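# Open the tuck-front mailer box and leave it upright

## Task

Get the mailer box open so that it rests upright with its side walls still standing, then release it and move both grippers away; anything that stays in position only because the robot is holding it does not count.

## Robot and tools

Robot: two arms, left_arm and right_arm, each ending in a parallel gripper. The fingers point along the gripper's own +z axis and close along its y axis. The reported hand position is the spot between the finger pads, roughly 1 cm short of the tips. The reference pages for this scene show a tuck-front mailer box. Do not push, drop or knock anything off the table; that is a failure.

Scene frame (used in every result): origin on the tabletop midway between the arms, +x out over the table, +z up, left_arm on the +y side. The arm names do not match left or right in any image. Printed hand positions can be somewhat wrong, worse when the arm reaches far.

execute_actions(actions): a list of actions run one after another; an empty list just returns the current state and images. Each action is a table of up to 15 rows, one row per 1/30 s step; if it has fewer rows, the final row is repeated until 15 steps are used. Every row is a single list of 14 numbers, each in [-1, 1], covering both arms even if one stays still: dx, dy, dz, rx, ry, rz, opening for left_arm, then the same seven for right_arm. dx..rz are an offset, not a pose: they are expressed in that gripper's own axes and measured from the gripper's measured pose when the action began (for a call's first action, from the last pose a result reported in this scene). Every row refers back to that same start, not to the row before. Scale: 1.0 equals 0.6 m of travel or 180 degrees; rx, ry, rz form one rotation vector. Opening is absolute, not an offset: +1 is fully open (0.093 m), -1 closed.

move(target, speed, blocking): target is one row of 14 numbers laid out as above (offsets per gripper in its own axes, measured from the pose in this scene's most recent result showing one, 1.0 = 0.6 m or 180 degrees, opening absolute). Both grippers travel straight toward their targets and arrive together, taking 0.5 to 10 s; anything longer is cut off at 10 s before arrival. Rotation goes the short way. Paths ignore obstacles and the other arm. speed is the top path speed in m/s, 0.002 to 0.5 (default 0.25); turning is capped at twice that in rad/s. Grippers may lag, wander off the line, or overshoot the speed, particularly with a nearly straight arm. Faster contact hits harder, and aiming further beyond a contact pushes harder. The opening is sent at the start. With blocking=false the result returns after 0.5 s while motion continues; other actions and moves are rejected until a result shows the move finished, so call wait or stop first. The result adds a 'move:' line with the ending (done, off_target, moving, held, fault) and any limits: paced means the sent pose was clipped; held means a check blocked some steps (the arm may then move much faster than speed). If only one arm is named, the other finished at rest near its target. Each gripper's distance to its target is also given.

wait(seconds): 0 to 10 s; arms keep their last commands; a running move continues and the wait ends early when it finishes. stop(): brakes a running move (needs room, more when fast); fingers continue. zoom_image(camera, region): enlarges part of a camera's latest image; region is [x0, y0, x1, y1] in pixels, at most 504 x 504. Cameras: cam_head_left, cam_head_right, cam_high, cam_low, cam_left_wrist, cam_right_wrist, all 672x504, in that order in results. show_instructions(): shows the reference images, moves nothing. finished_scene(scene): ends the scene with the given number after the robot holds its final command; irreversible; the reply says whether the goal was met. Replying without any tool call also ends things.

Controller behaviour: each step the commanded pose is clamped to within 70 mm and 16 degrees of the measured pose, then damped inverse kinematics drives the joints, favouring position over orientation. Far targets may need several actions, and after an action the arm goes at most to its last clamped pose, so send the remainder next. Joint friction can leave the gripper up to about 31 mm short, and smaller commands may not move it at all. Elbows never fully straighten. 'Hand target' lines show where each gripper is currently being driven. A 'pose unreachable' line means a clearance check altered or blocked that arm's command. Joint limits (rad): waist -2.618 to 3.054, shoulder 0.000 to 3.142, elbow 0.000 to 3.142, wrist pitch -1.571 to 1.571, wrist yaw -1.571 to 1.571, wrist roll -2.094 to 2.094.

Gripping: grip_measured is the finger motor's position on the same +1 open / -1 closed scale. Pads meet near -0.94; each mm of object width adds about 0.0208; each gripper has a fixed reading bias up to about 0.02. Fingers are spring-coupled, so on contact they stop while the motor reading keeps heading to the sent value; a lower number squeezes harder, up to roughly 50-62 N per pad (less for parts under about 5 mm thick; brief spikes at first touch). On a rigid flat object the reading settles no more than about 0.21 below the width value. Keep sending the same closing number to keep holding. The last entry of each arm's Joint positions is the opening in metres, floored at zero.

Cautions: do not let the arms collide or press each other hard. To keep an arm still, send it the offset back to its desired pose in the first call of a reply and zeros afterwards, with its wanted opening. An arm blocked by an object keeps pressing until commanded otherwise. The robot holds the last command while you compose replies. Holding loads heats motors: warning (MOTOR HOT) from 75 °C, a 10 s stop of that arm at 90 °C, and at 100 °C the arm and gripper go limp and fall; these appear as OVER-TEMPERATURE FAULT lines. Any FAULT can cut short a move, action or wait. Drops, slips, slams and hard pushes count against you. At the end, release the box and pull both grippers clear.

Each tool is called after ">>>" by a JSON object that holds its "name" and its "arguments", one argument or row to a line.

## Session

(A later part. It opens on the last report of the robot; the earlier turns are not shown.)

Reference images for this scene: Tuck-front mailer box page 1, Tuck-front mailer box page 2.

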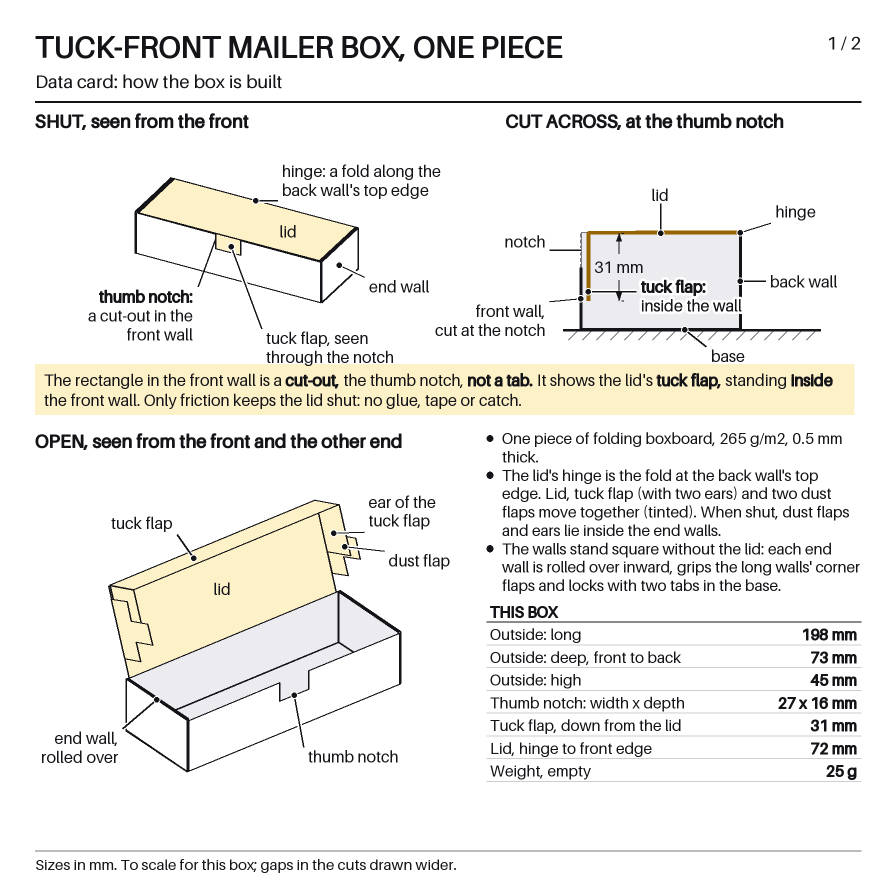

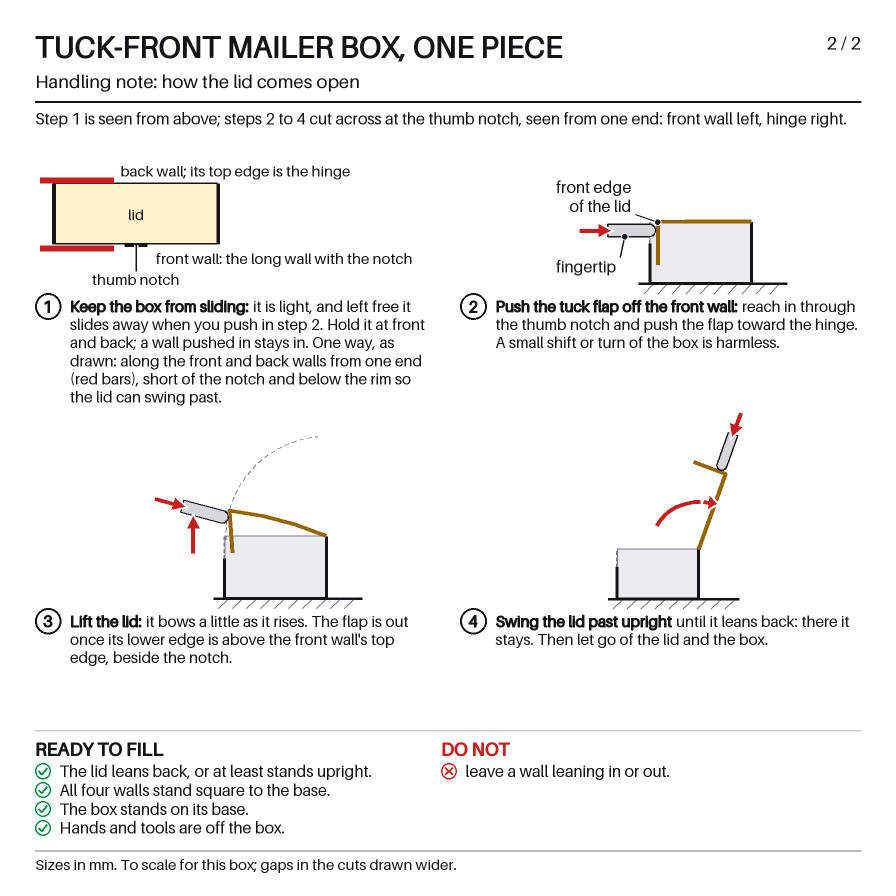

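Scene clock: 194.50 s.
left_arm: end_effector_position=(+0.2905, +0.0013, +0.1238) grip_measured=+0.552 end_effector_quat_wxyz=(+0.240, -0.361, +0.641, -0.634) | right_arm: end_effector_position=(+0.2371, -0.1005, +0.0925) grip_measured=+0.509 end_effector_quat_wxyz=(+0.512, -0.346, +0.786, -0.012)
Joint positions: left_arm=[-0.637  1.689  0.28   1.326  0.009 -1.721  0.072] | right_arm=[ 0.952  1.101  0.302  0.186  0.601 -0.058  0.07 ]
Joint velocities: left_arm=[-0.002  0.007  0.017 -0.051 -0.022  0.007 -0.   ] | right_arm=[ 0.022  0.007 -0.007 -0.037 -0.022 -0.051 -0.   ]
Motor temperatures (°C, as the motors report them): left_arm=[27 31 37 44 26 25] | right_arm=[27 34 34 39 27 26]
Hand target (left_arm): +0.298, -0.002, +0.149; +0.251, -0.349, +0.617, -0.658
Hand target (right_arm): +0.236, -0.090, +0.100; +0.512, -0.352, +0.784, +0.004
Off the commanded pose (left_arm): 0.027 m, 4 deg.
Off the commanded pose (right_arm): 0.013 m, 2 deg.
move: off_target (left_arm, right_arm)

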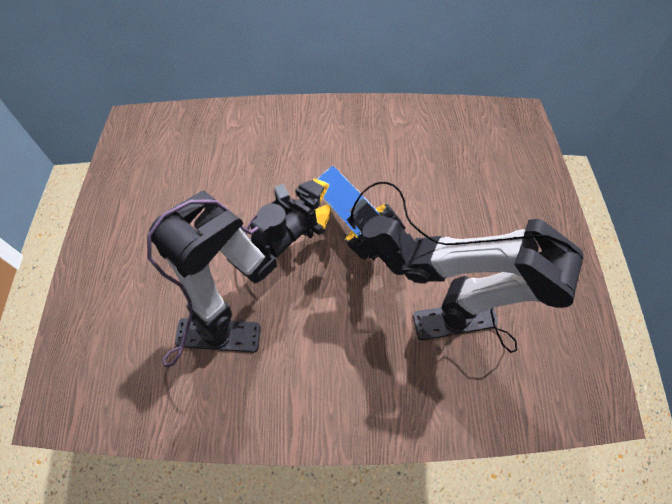

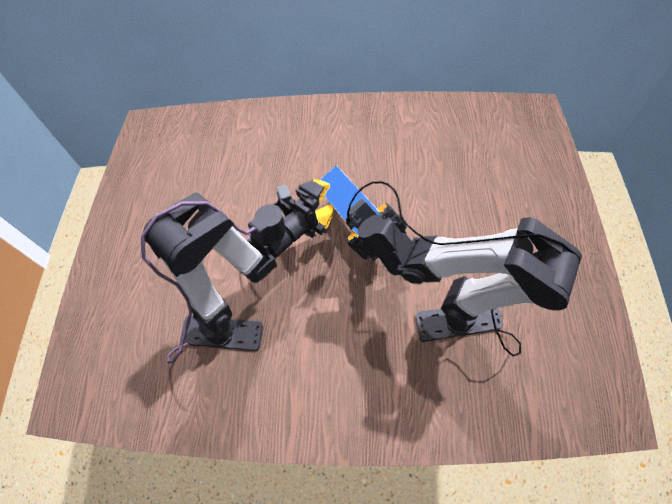

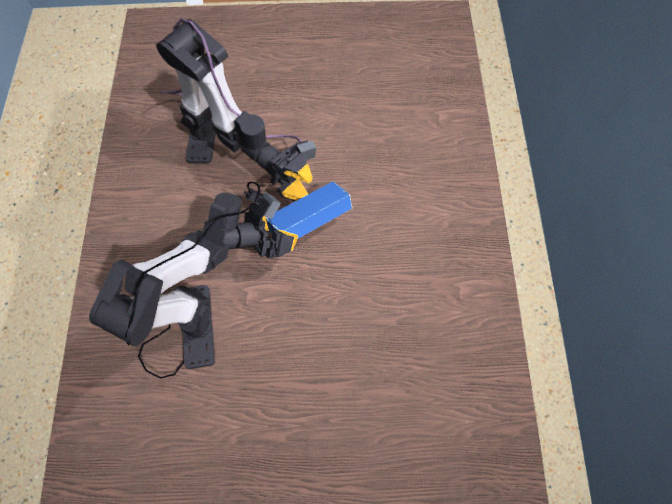

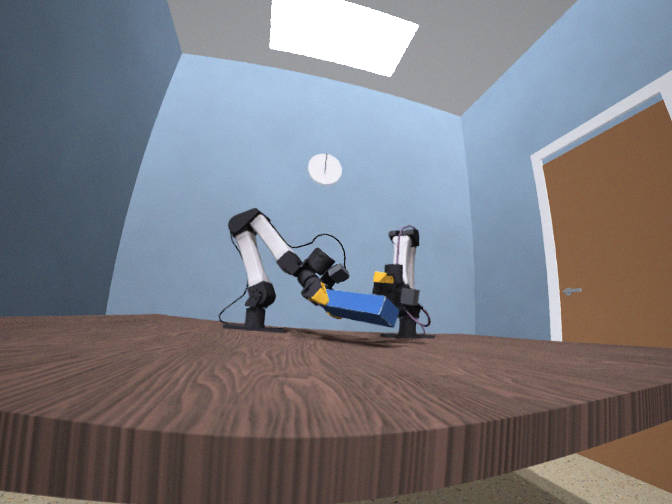

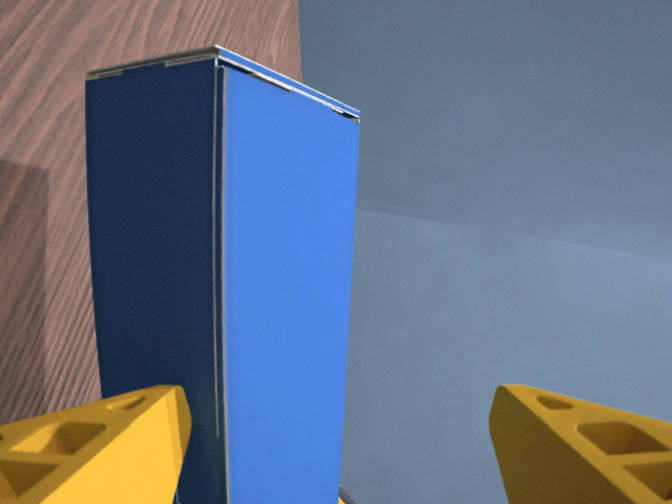

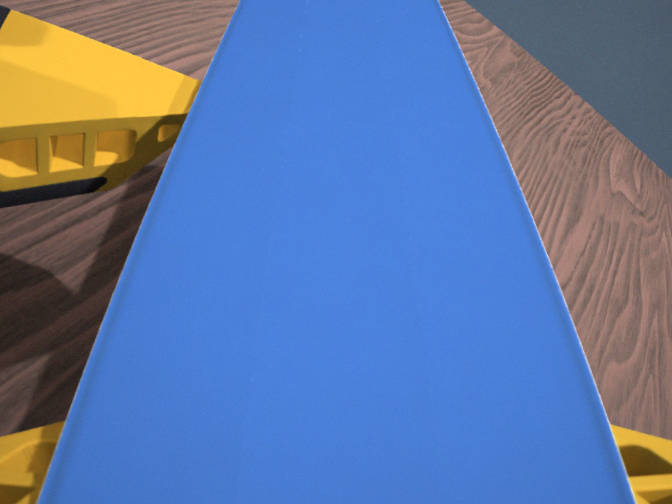

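Wrist yields; use the strong-lift recipe.

>>> {"name": "move", "arguments": {
  "target": [0.015,-0.08,0.012,0.04,0,0,0.55,0,0.01,0,-0.01,0,0,0.5],
  "speed": 0.012
}}

Scene clock: 201.43 s.
left_arm: end_effector_position=(+0.2913, +0.0051, +0.1326) grip_measured=+0.552 end_effector_quat_wxyz=(+0.252, -0.369, +0.634, -0.632) | right_arm: end_effector_position=(+0.2376, -0.0999, +0.0939) grip_measured=+0.509 end_effector_quat_wxyz=(+0.515, -0.341, +0.786, -0.009)
Joint positions: left_arm=[-0.646  1.634  0.28   1.279 -0.032 -1.721  0.072] | right_arm=[ 0.952  1.101  0.302  0.193  0.602 -0.052  0.07 ]
Joint velocities: left_arm=[ 0.007  0.012 -0.012  0.022 -0.081 -0.066  0.001] | right_arm=[ 0.002  0.002  0.002  0.007 -0.037 -0.007  0.001]
Motor temperatures (°C, as the motors report them): left_arm=[27 31 37 45 26 25] | right_arm=[27 33 35 39 27 26]
Hand target (left_arm): +0.296, -0.006, +0.171; +0.260, -0.345, +0.600, -0.673
Hand target (right_arm): +0.234, -0.096, +0.090; +0.507, -0.354, +0.786, +0.000
Off the commanded pose (left_arm): 0.042 m, 7 deg.
Off the commanded pose (right_arm): 0.007 m, 2 deg.
move: off_target (left_arm)

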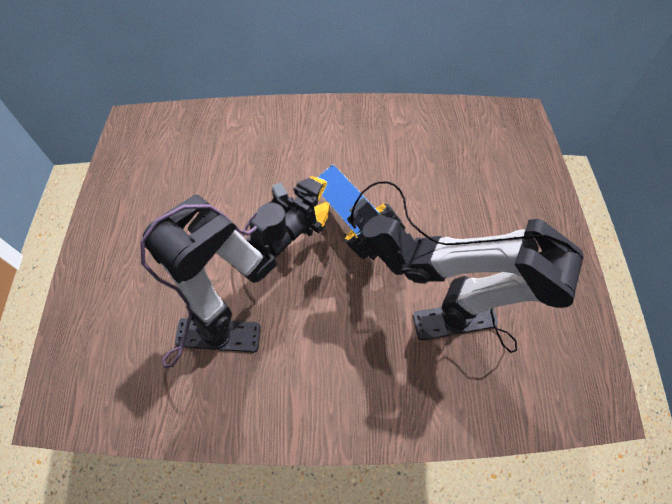

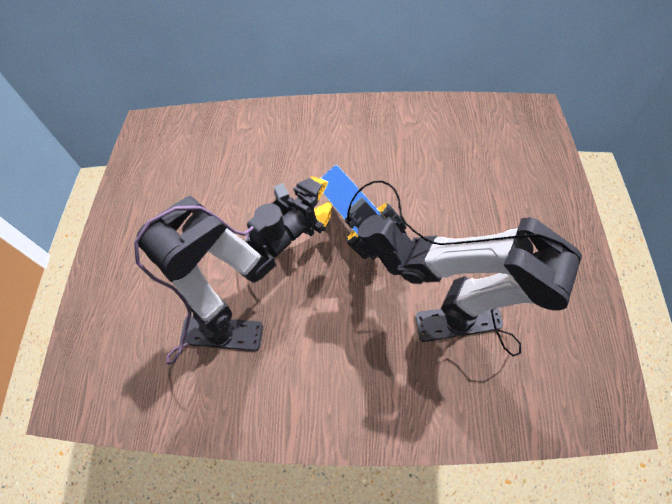

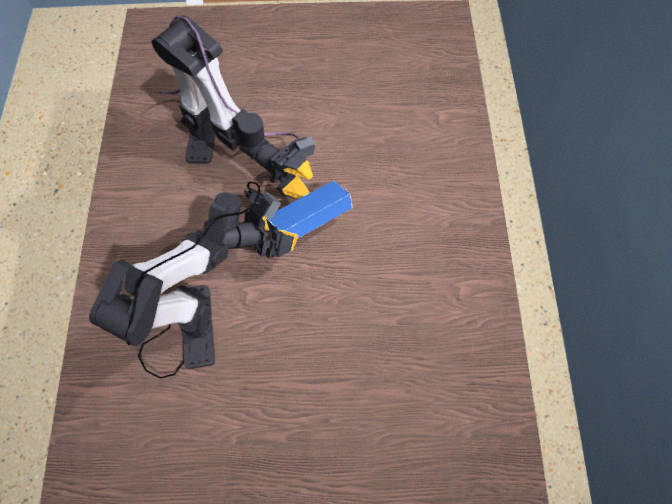

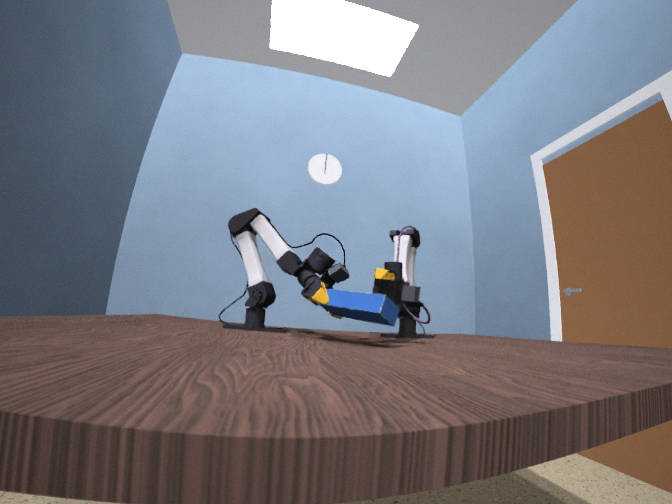

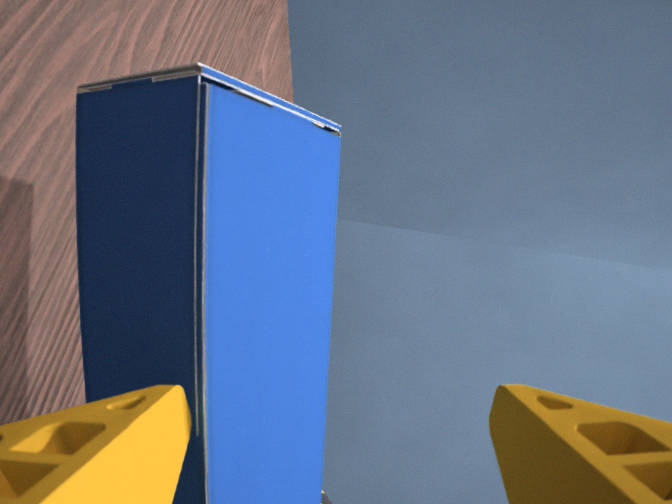

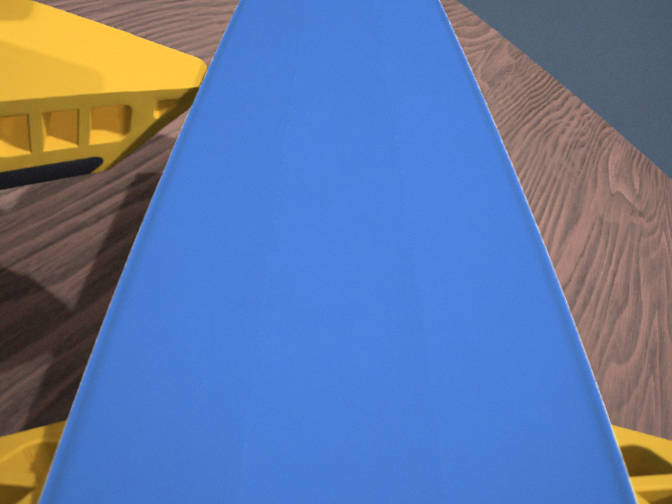

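>>> {"name": "move", "arguments": {
  "target": [0.04,0,-0.02,0.03,0,0,1,0,0,0,0,0,0,0.5],
  "speed": 0.015
}}

Scene clock: 206.33 s.
left_arm: end_effector_position=(+0.2750, -0.0044, +0.1444) grip_measured=+0.995 end_effector_quat_wxyz=(-0.274, +0.361, -0.596, +0.663) | right_arm: end_effector_position=(+0.2390, -0.1025, +0.0945) grip_measured=+0.509 end_effector_quat_wxyz=(+0.517, -0.337, +0.787, -0.016)
Joint positions: left_arm=[-0.752  1.714  0.246  1.499 -0.169 -1.719  0.093] | right_arm=[ 0.952  1.101  0.302  0.191  0.62  -0.052  0.07 ]
Joint velocities: left_arm=[-0.002  0.002 -0.002  0.022  0.022 -0.022  0.   ] | right_arm=[-0.027 -0.017  0.007  0.051 -0.051 -0.051 -0.001]
Motor temperatures (°C, as the motors report them): left_arm=[27 31 37 45 26 25] | right_arm=[27 33 35 39 27 26]
Hand target (left_arm): +0.268, -0.006, +0.137; -0.269, +0.356, -0.604, +0.661
Hand target (right_arm): +0.238, -0.100, +0.094; +0.515, -0.341, +0.786, -0.009
Off the commanded pose (left_arm): 0.011 m, 1 deg.
Off the commanded pose (right_arm): 0.003 m, 1 deg.
move: off_target (left_arm)

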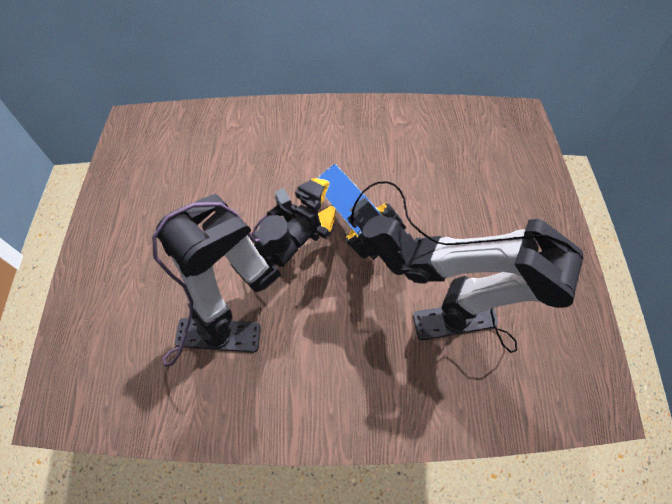

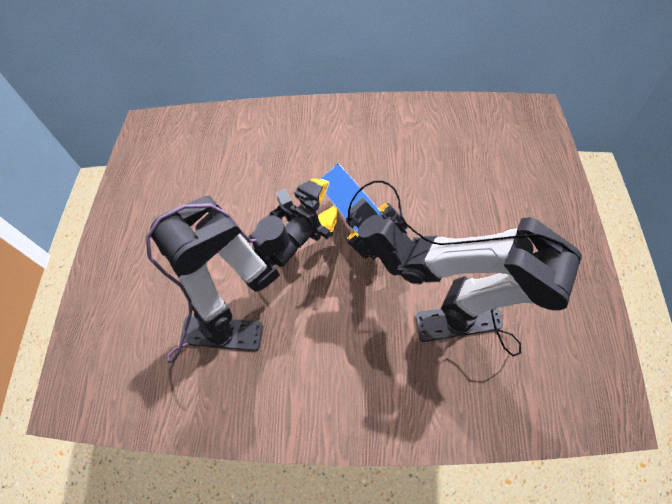

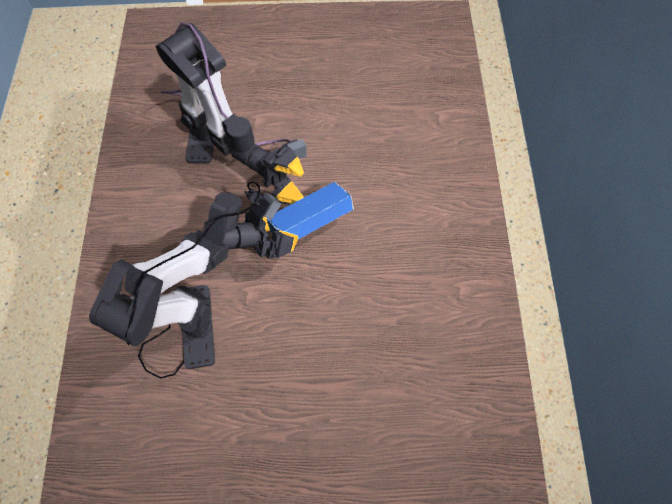

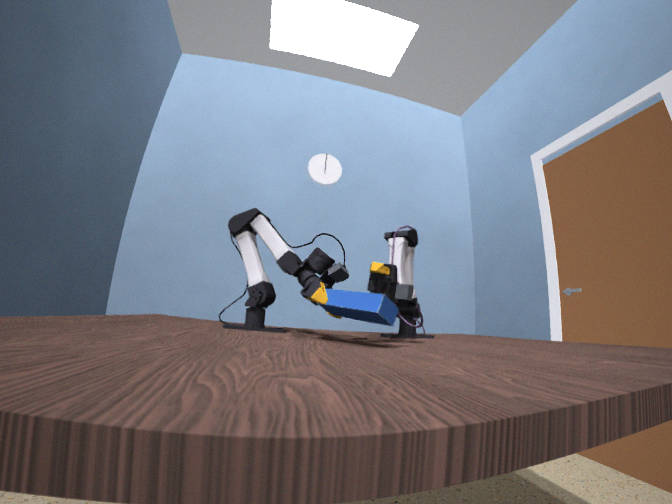

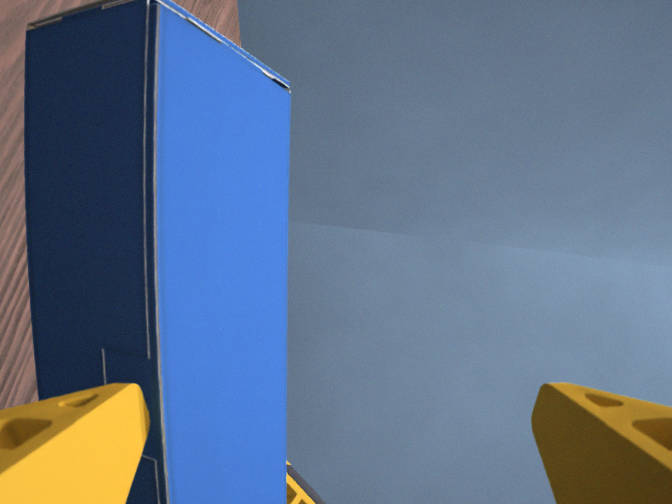

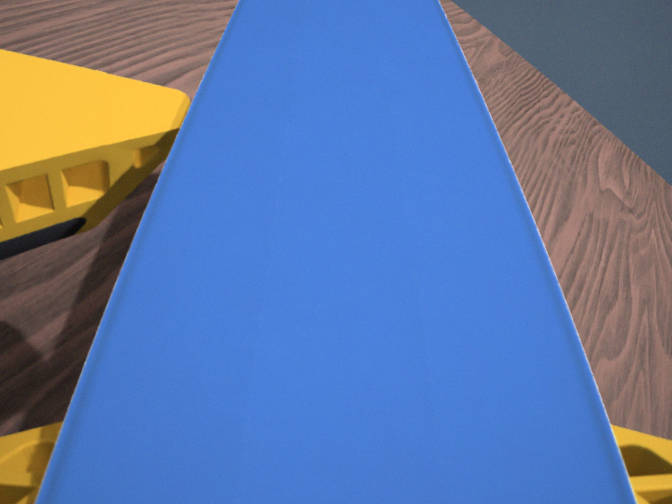

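>>> {"name": "move", "arguments": {
  "target": [0,0.012,0.02,0,0,0,1,0,0.01,0,-0.01,0,0,0.5],
  "speed": 0.012
}}

Scene clock: 209.07 s.
left_arm: end_effector_position=(+0.2777, -0.0071, +0.1321) grip_measured=+0.995 end_effector_quat_wxyz=(+0.272, -0.365, +0.604, -0.654) | right_arm: end_effector_position=(+0.2377, -0.1011, +0.0932) grip_measured=+0.509 end_effector_quat_wxyz=(+0.514, -0.341, +0.787, -0.012)
Joint positions: left_arm=[-0.752  1.77   0.257  1.517 -0.169 -1.719  0.093] | right_arm=[ 0.952  1.101  0.302  0.188  0.607 -0.052  0.07 ]
Joint velocities: left_arm=[ 0.002 -0.017  0.002  0.037  0.051  0.022 -0.001] | right_arm=[ 0.012  0.012  0.027  0.022 -0.022  0.037 -0.   ]
Motor temperatures (°C, as the motors report them): left_arm=[27 31 37 45 26 25] | right_arm=[27 33 35 39 27 26]
Hand target (left_arm): +0.284, -0.012, +0.138; +0.274, -0.361, +0.596, -0.663
Hand target (right_arm): +0.236, -0.098, +0.092; +0.511, -0.345, +0.787, -0.004
Off the commanded pose (left_arm): 0.010 m, 2 deg.
Off the commanded pose (right_arm): 0.004 m, 1 deg.
move: done

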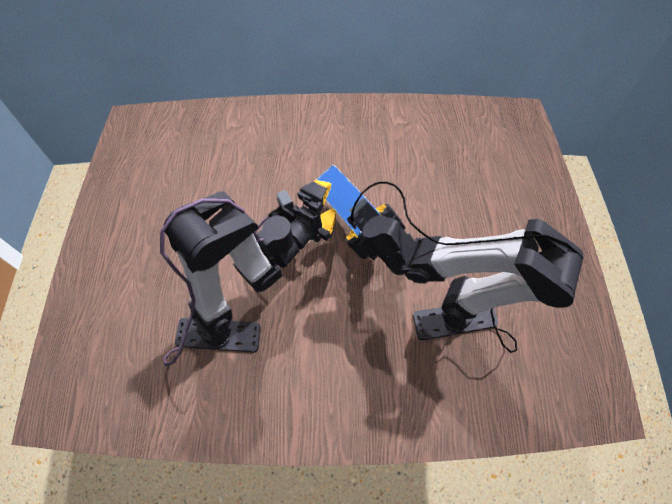

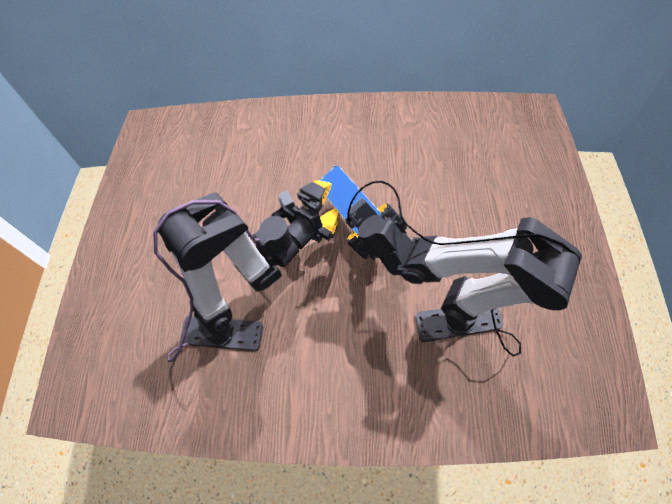

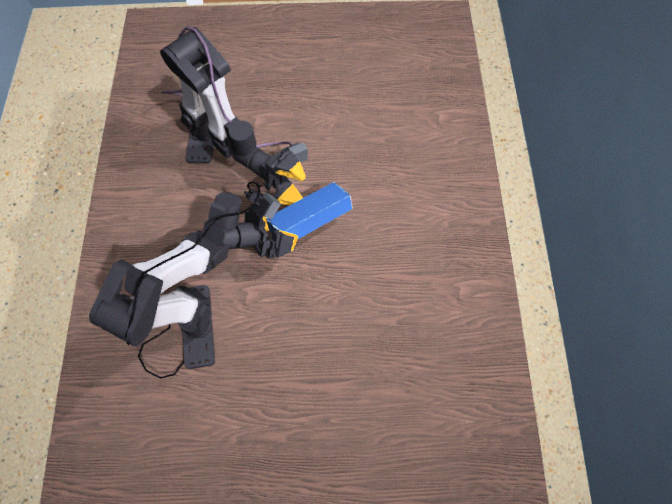

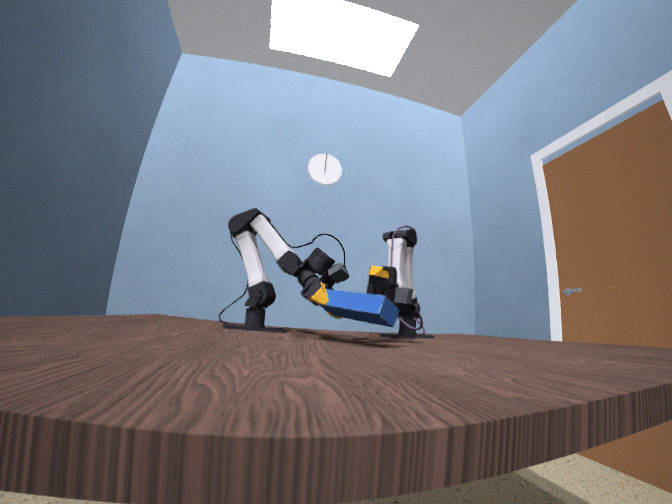

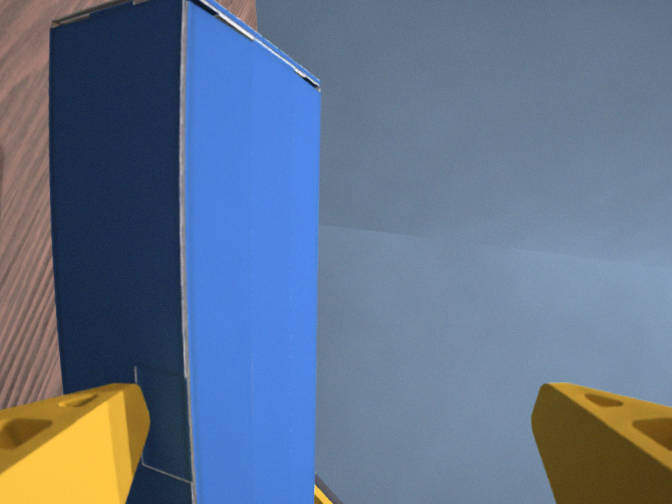

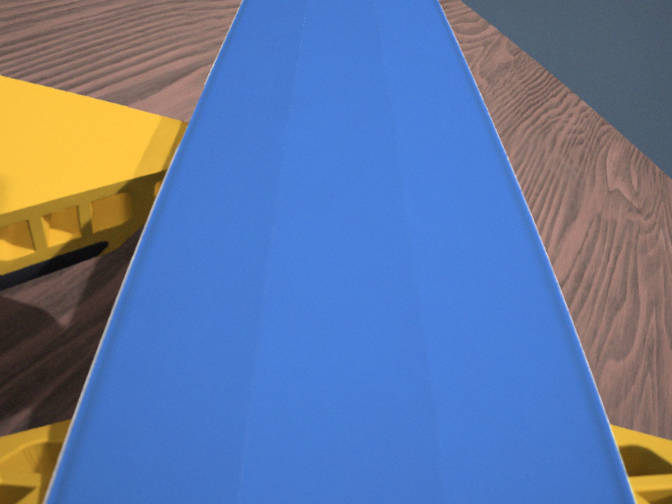

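At notch bottom. Lift with pressure.

>>> {"name": "move", "arguments": {
  "target": [0.005,-0.07,0.02,0.03,0,0,1,0,0.012,0,-0.012,0,0,0.5],
  "speed": 0.012
}}

Scene clock: 215.10 s.
left_arm: end_effector_position=(+0.2797, -0.0084, +0.1388) grip_measured=+0.995 end_effector_quat_wxyz=(+0.276, -0.364, +0.611, -0.647) | right_arm: end_effector_position=(+0.2385, -0.1025, +0.0936) grip_measured=+0.509 end_effector_quat_wxyz=(+0.515, -0.335, +0.789, -0.014)
Joint positions: left_arm=[-0.752  1.701  0.274  1.417 -0.173 -1.707  0.093] | right_arm=[ 0.952  1.101  0.302  0.187  0.617 -0.044  0.07 ]
Joint velocities: left_arm=[ 0.002 -0.012 -0.007 -0.007 -0.037 -0.051 -0.   ] | right_arm=[-0.012 -0.002 -0.007 -0.007  0.081  0.022  0.   ]
Motor temperatures (°C, as the motors report them): left_arm=[27 31 37 45 26 25] | right_arm=[27 33 35 39 27 26]
Hand target (left_arm): +0.287, -0.011, +0.173; +0.289, -0.351, +0.573, -0.682
Hand target (right_arm): +0.234, -0.096, +0.091; +0.507, -0.350, +0.787, +0.002
Off the commanded pose (left_arm): 0.037 m, 6 deg.
Off the commanded pose (right_arm): 0.009 m, 3 deg.
move: off_target (left_arm, right_arm)

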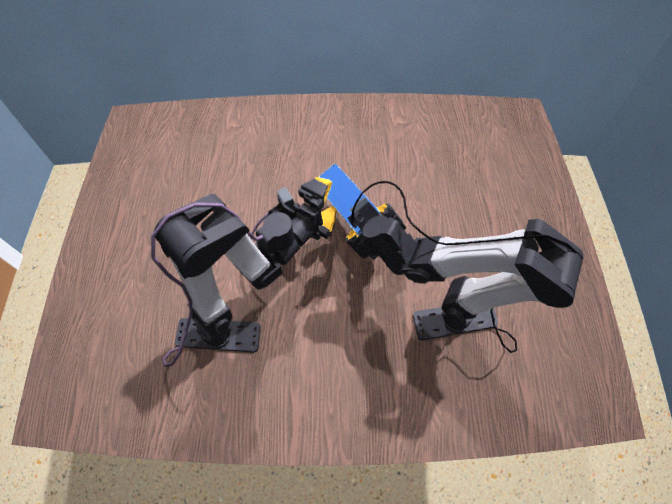

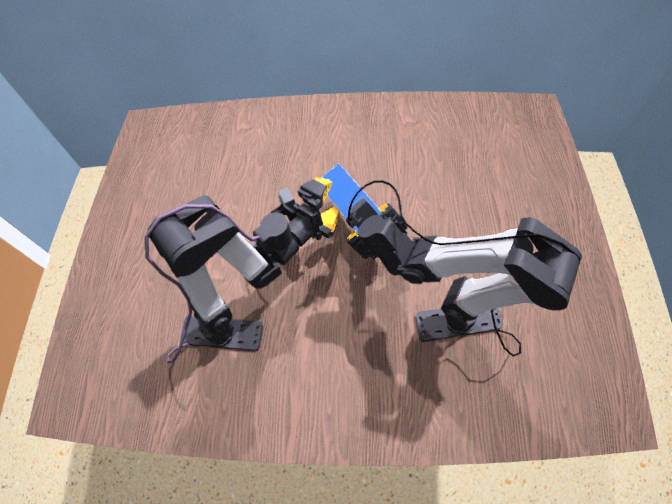

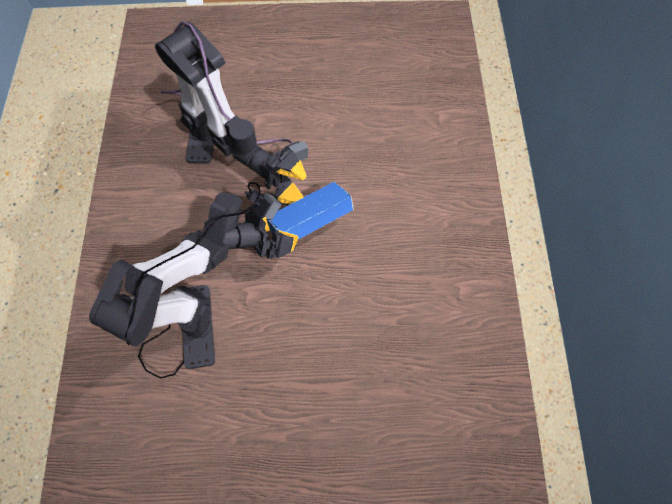

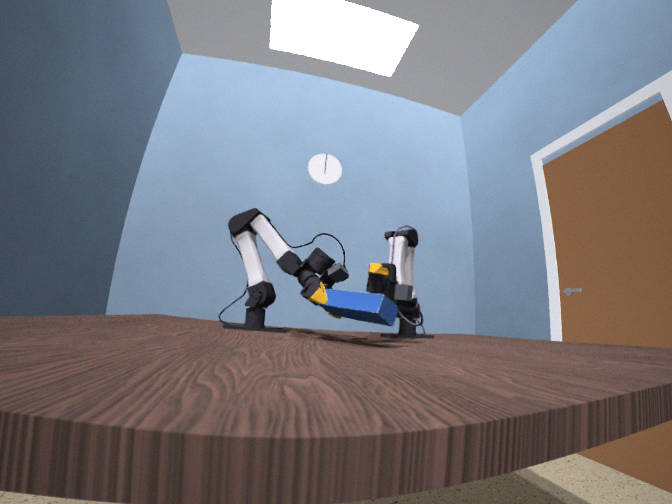

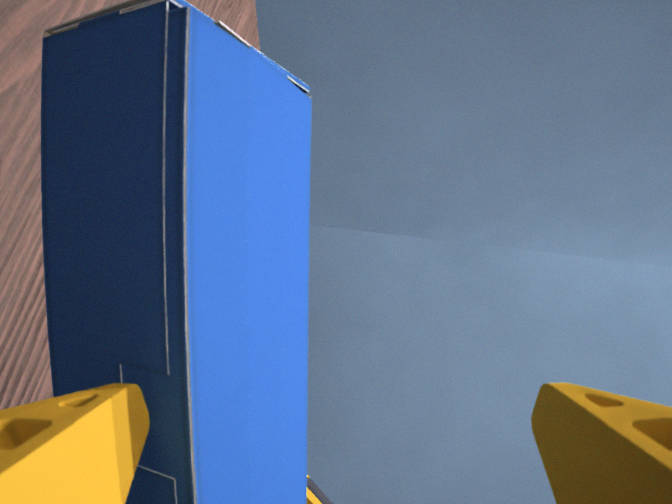

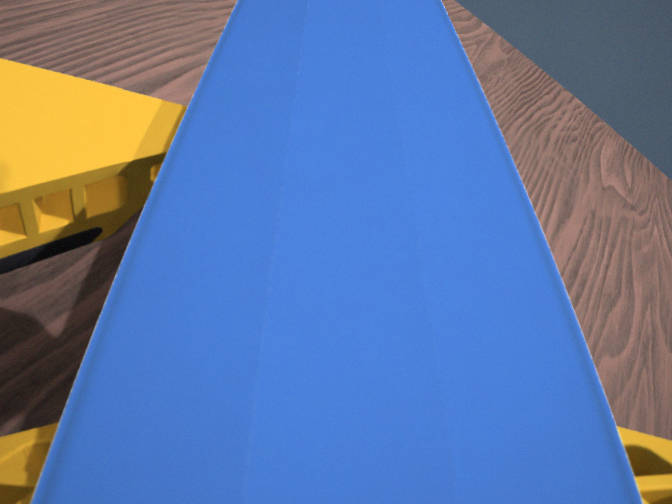

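Good: low grip on the flap. Keep load with single actions.

>>> {"name": "execute_actions", "arguments": {
  "actions": [
    [[0.005,-0.068,0.012,0.035,0,0,1,0,0.012,0,-0.014,0,0,0.5]],
    [[0.005,-0.068,0.012,0.035,0,0,1,0,0.012,0,-0.014,0,0,0.5]]
  ]
}}

Scene clock: 217.93 s.
left_arm: end_effector_position=(+0.2795, -0.0048, +0.1517) grip_measured=+0.995 end_effector_quat_wxyz=(+0.290, -0.359, +0.608, -0.646) | right_arm: end_effector_position=(+0.2398, -0.1014, +0.0962) grip_measured=+0.509 end_effector_quat_wxyz=(+0.520, -0.327, +0.789, -0.008)
Joint positions: left_arm=[-0.752  1.626  0.274  1.355 -0.187 -1.681  0.093] | right_arm=[ 0.951  1.101  0.302  0.202  0.618 -0.033  0.07 ]
Joint velocities: left_arm=[ 0.007 -0.007  0.002 -0.022  0.037 -0.037  0.   ] | right_arm=[ 0.007 -0.012 -0.007  0.037 -0.051  0.022 -0.001]
Motor temperatures (°C, as the motors report them): left_arm=[27 31 37 46 26 25] | right_arm=[27 33 36 39 27 26]
Hand target (left_arm): +0.285, -0.009, +0.186; +0.301, -0.345, +0.573, -0.680
Hand target (right_arm): +0.236, -0.097, +0.092; +0.510, -0.342, +0.789, +0.005
Off the commanded pose (left_arm): 0.036 m, 6 deg.
Off the commanded pose (right_arm): 0.007 m, 3 deg.

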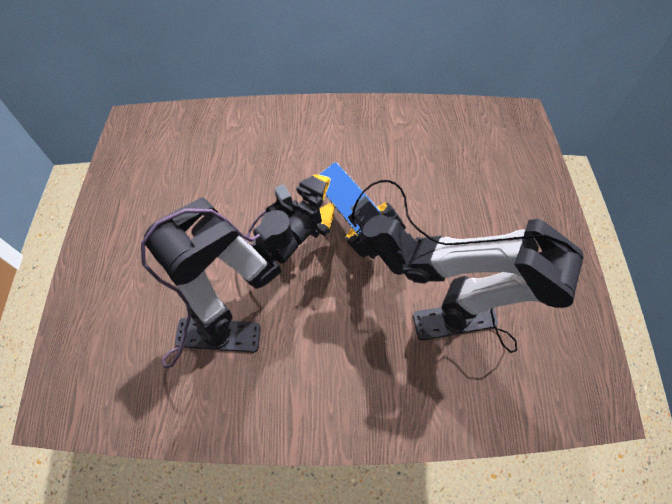

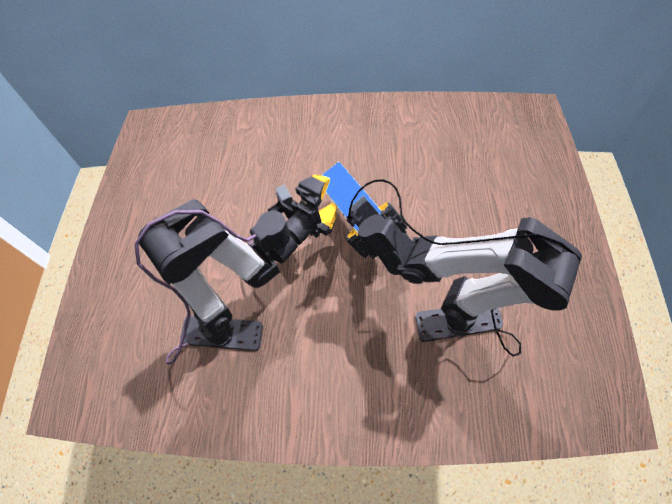

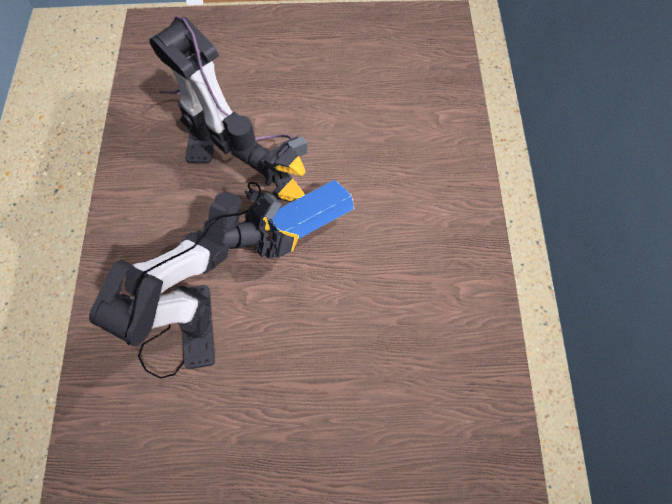

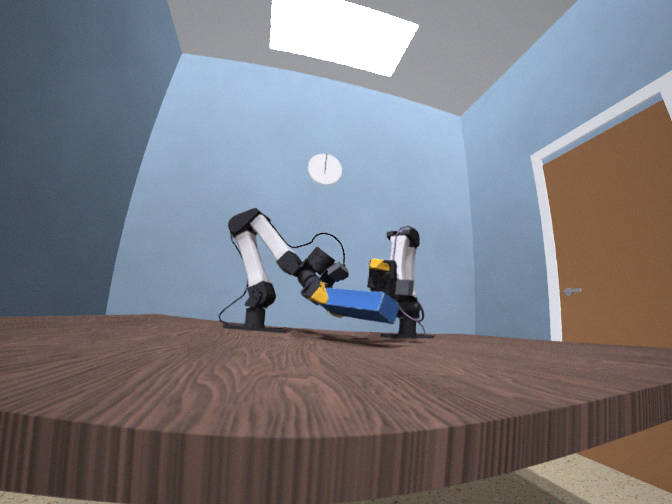

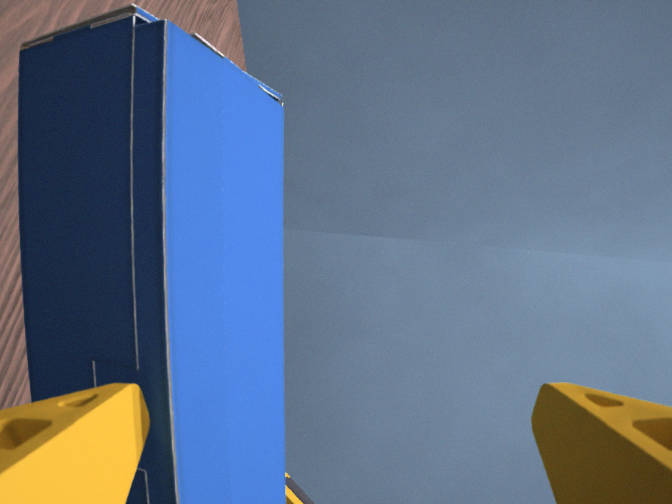

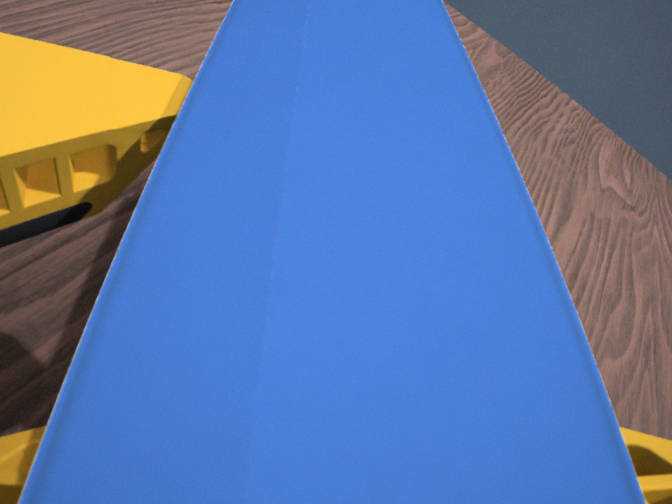

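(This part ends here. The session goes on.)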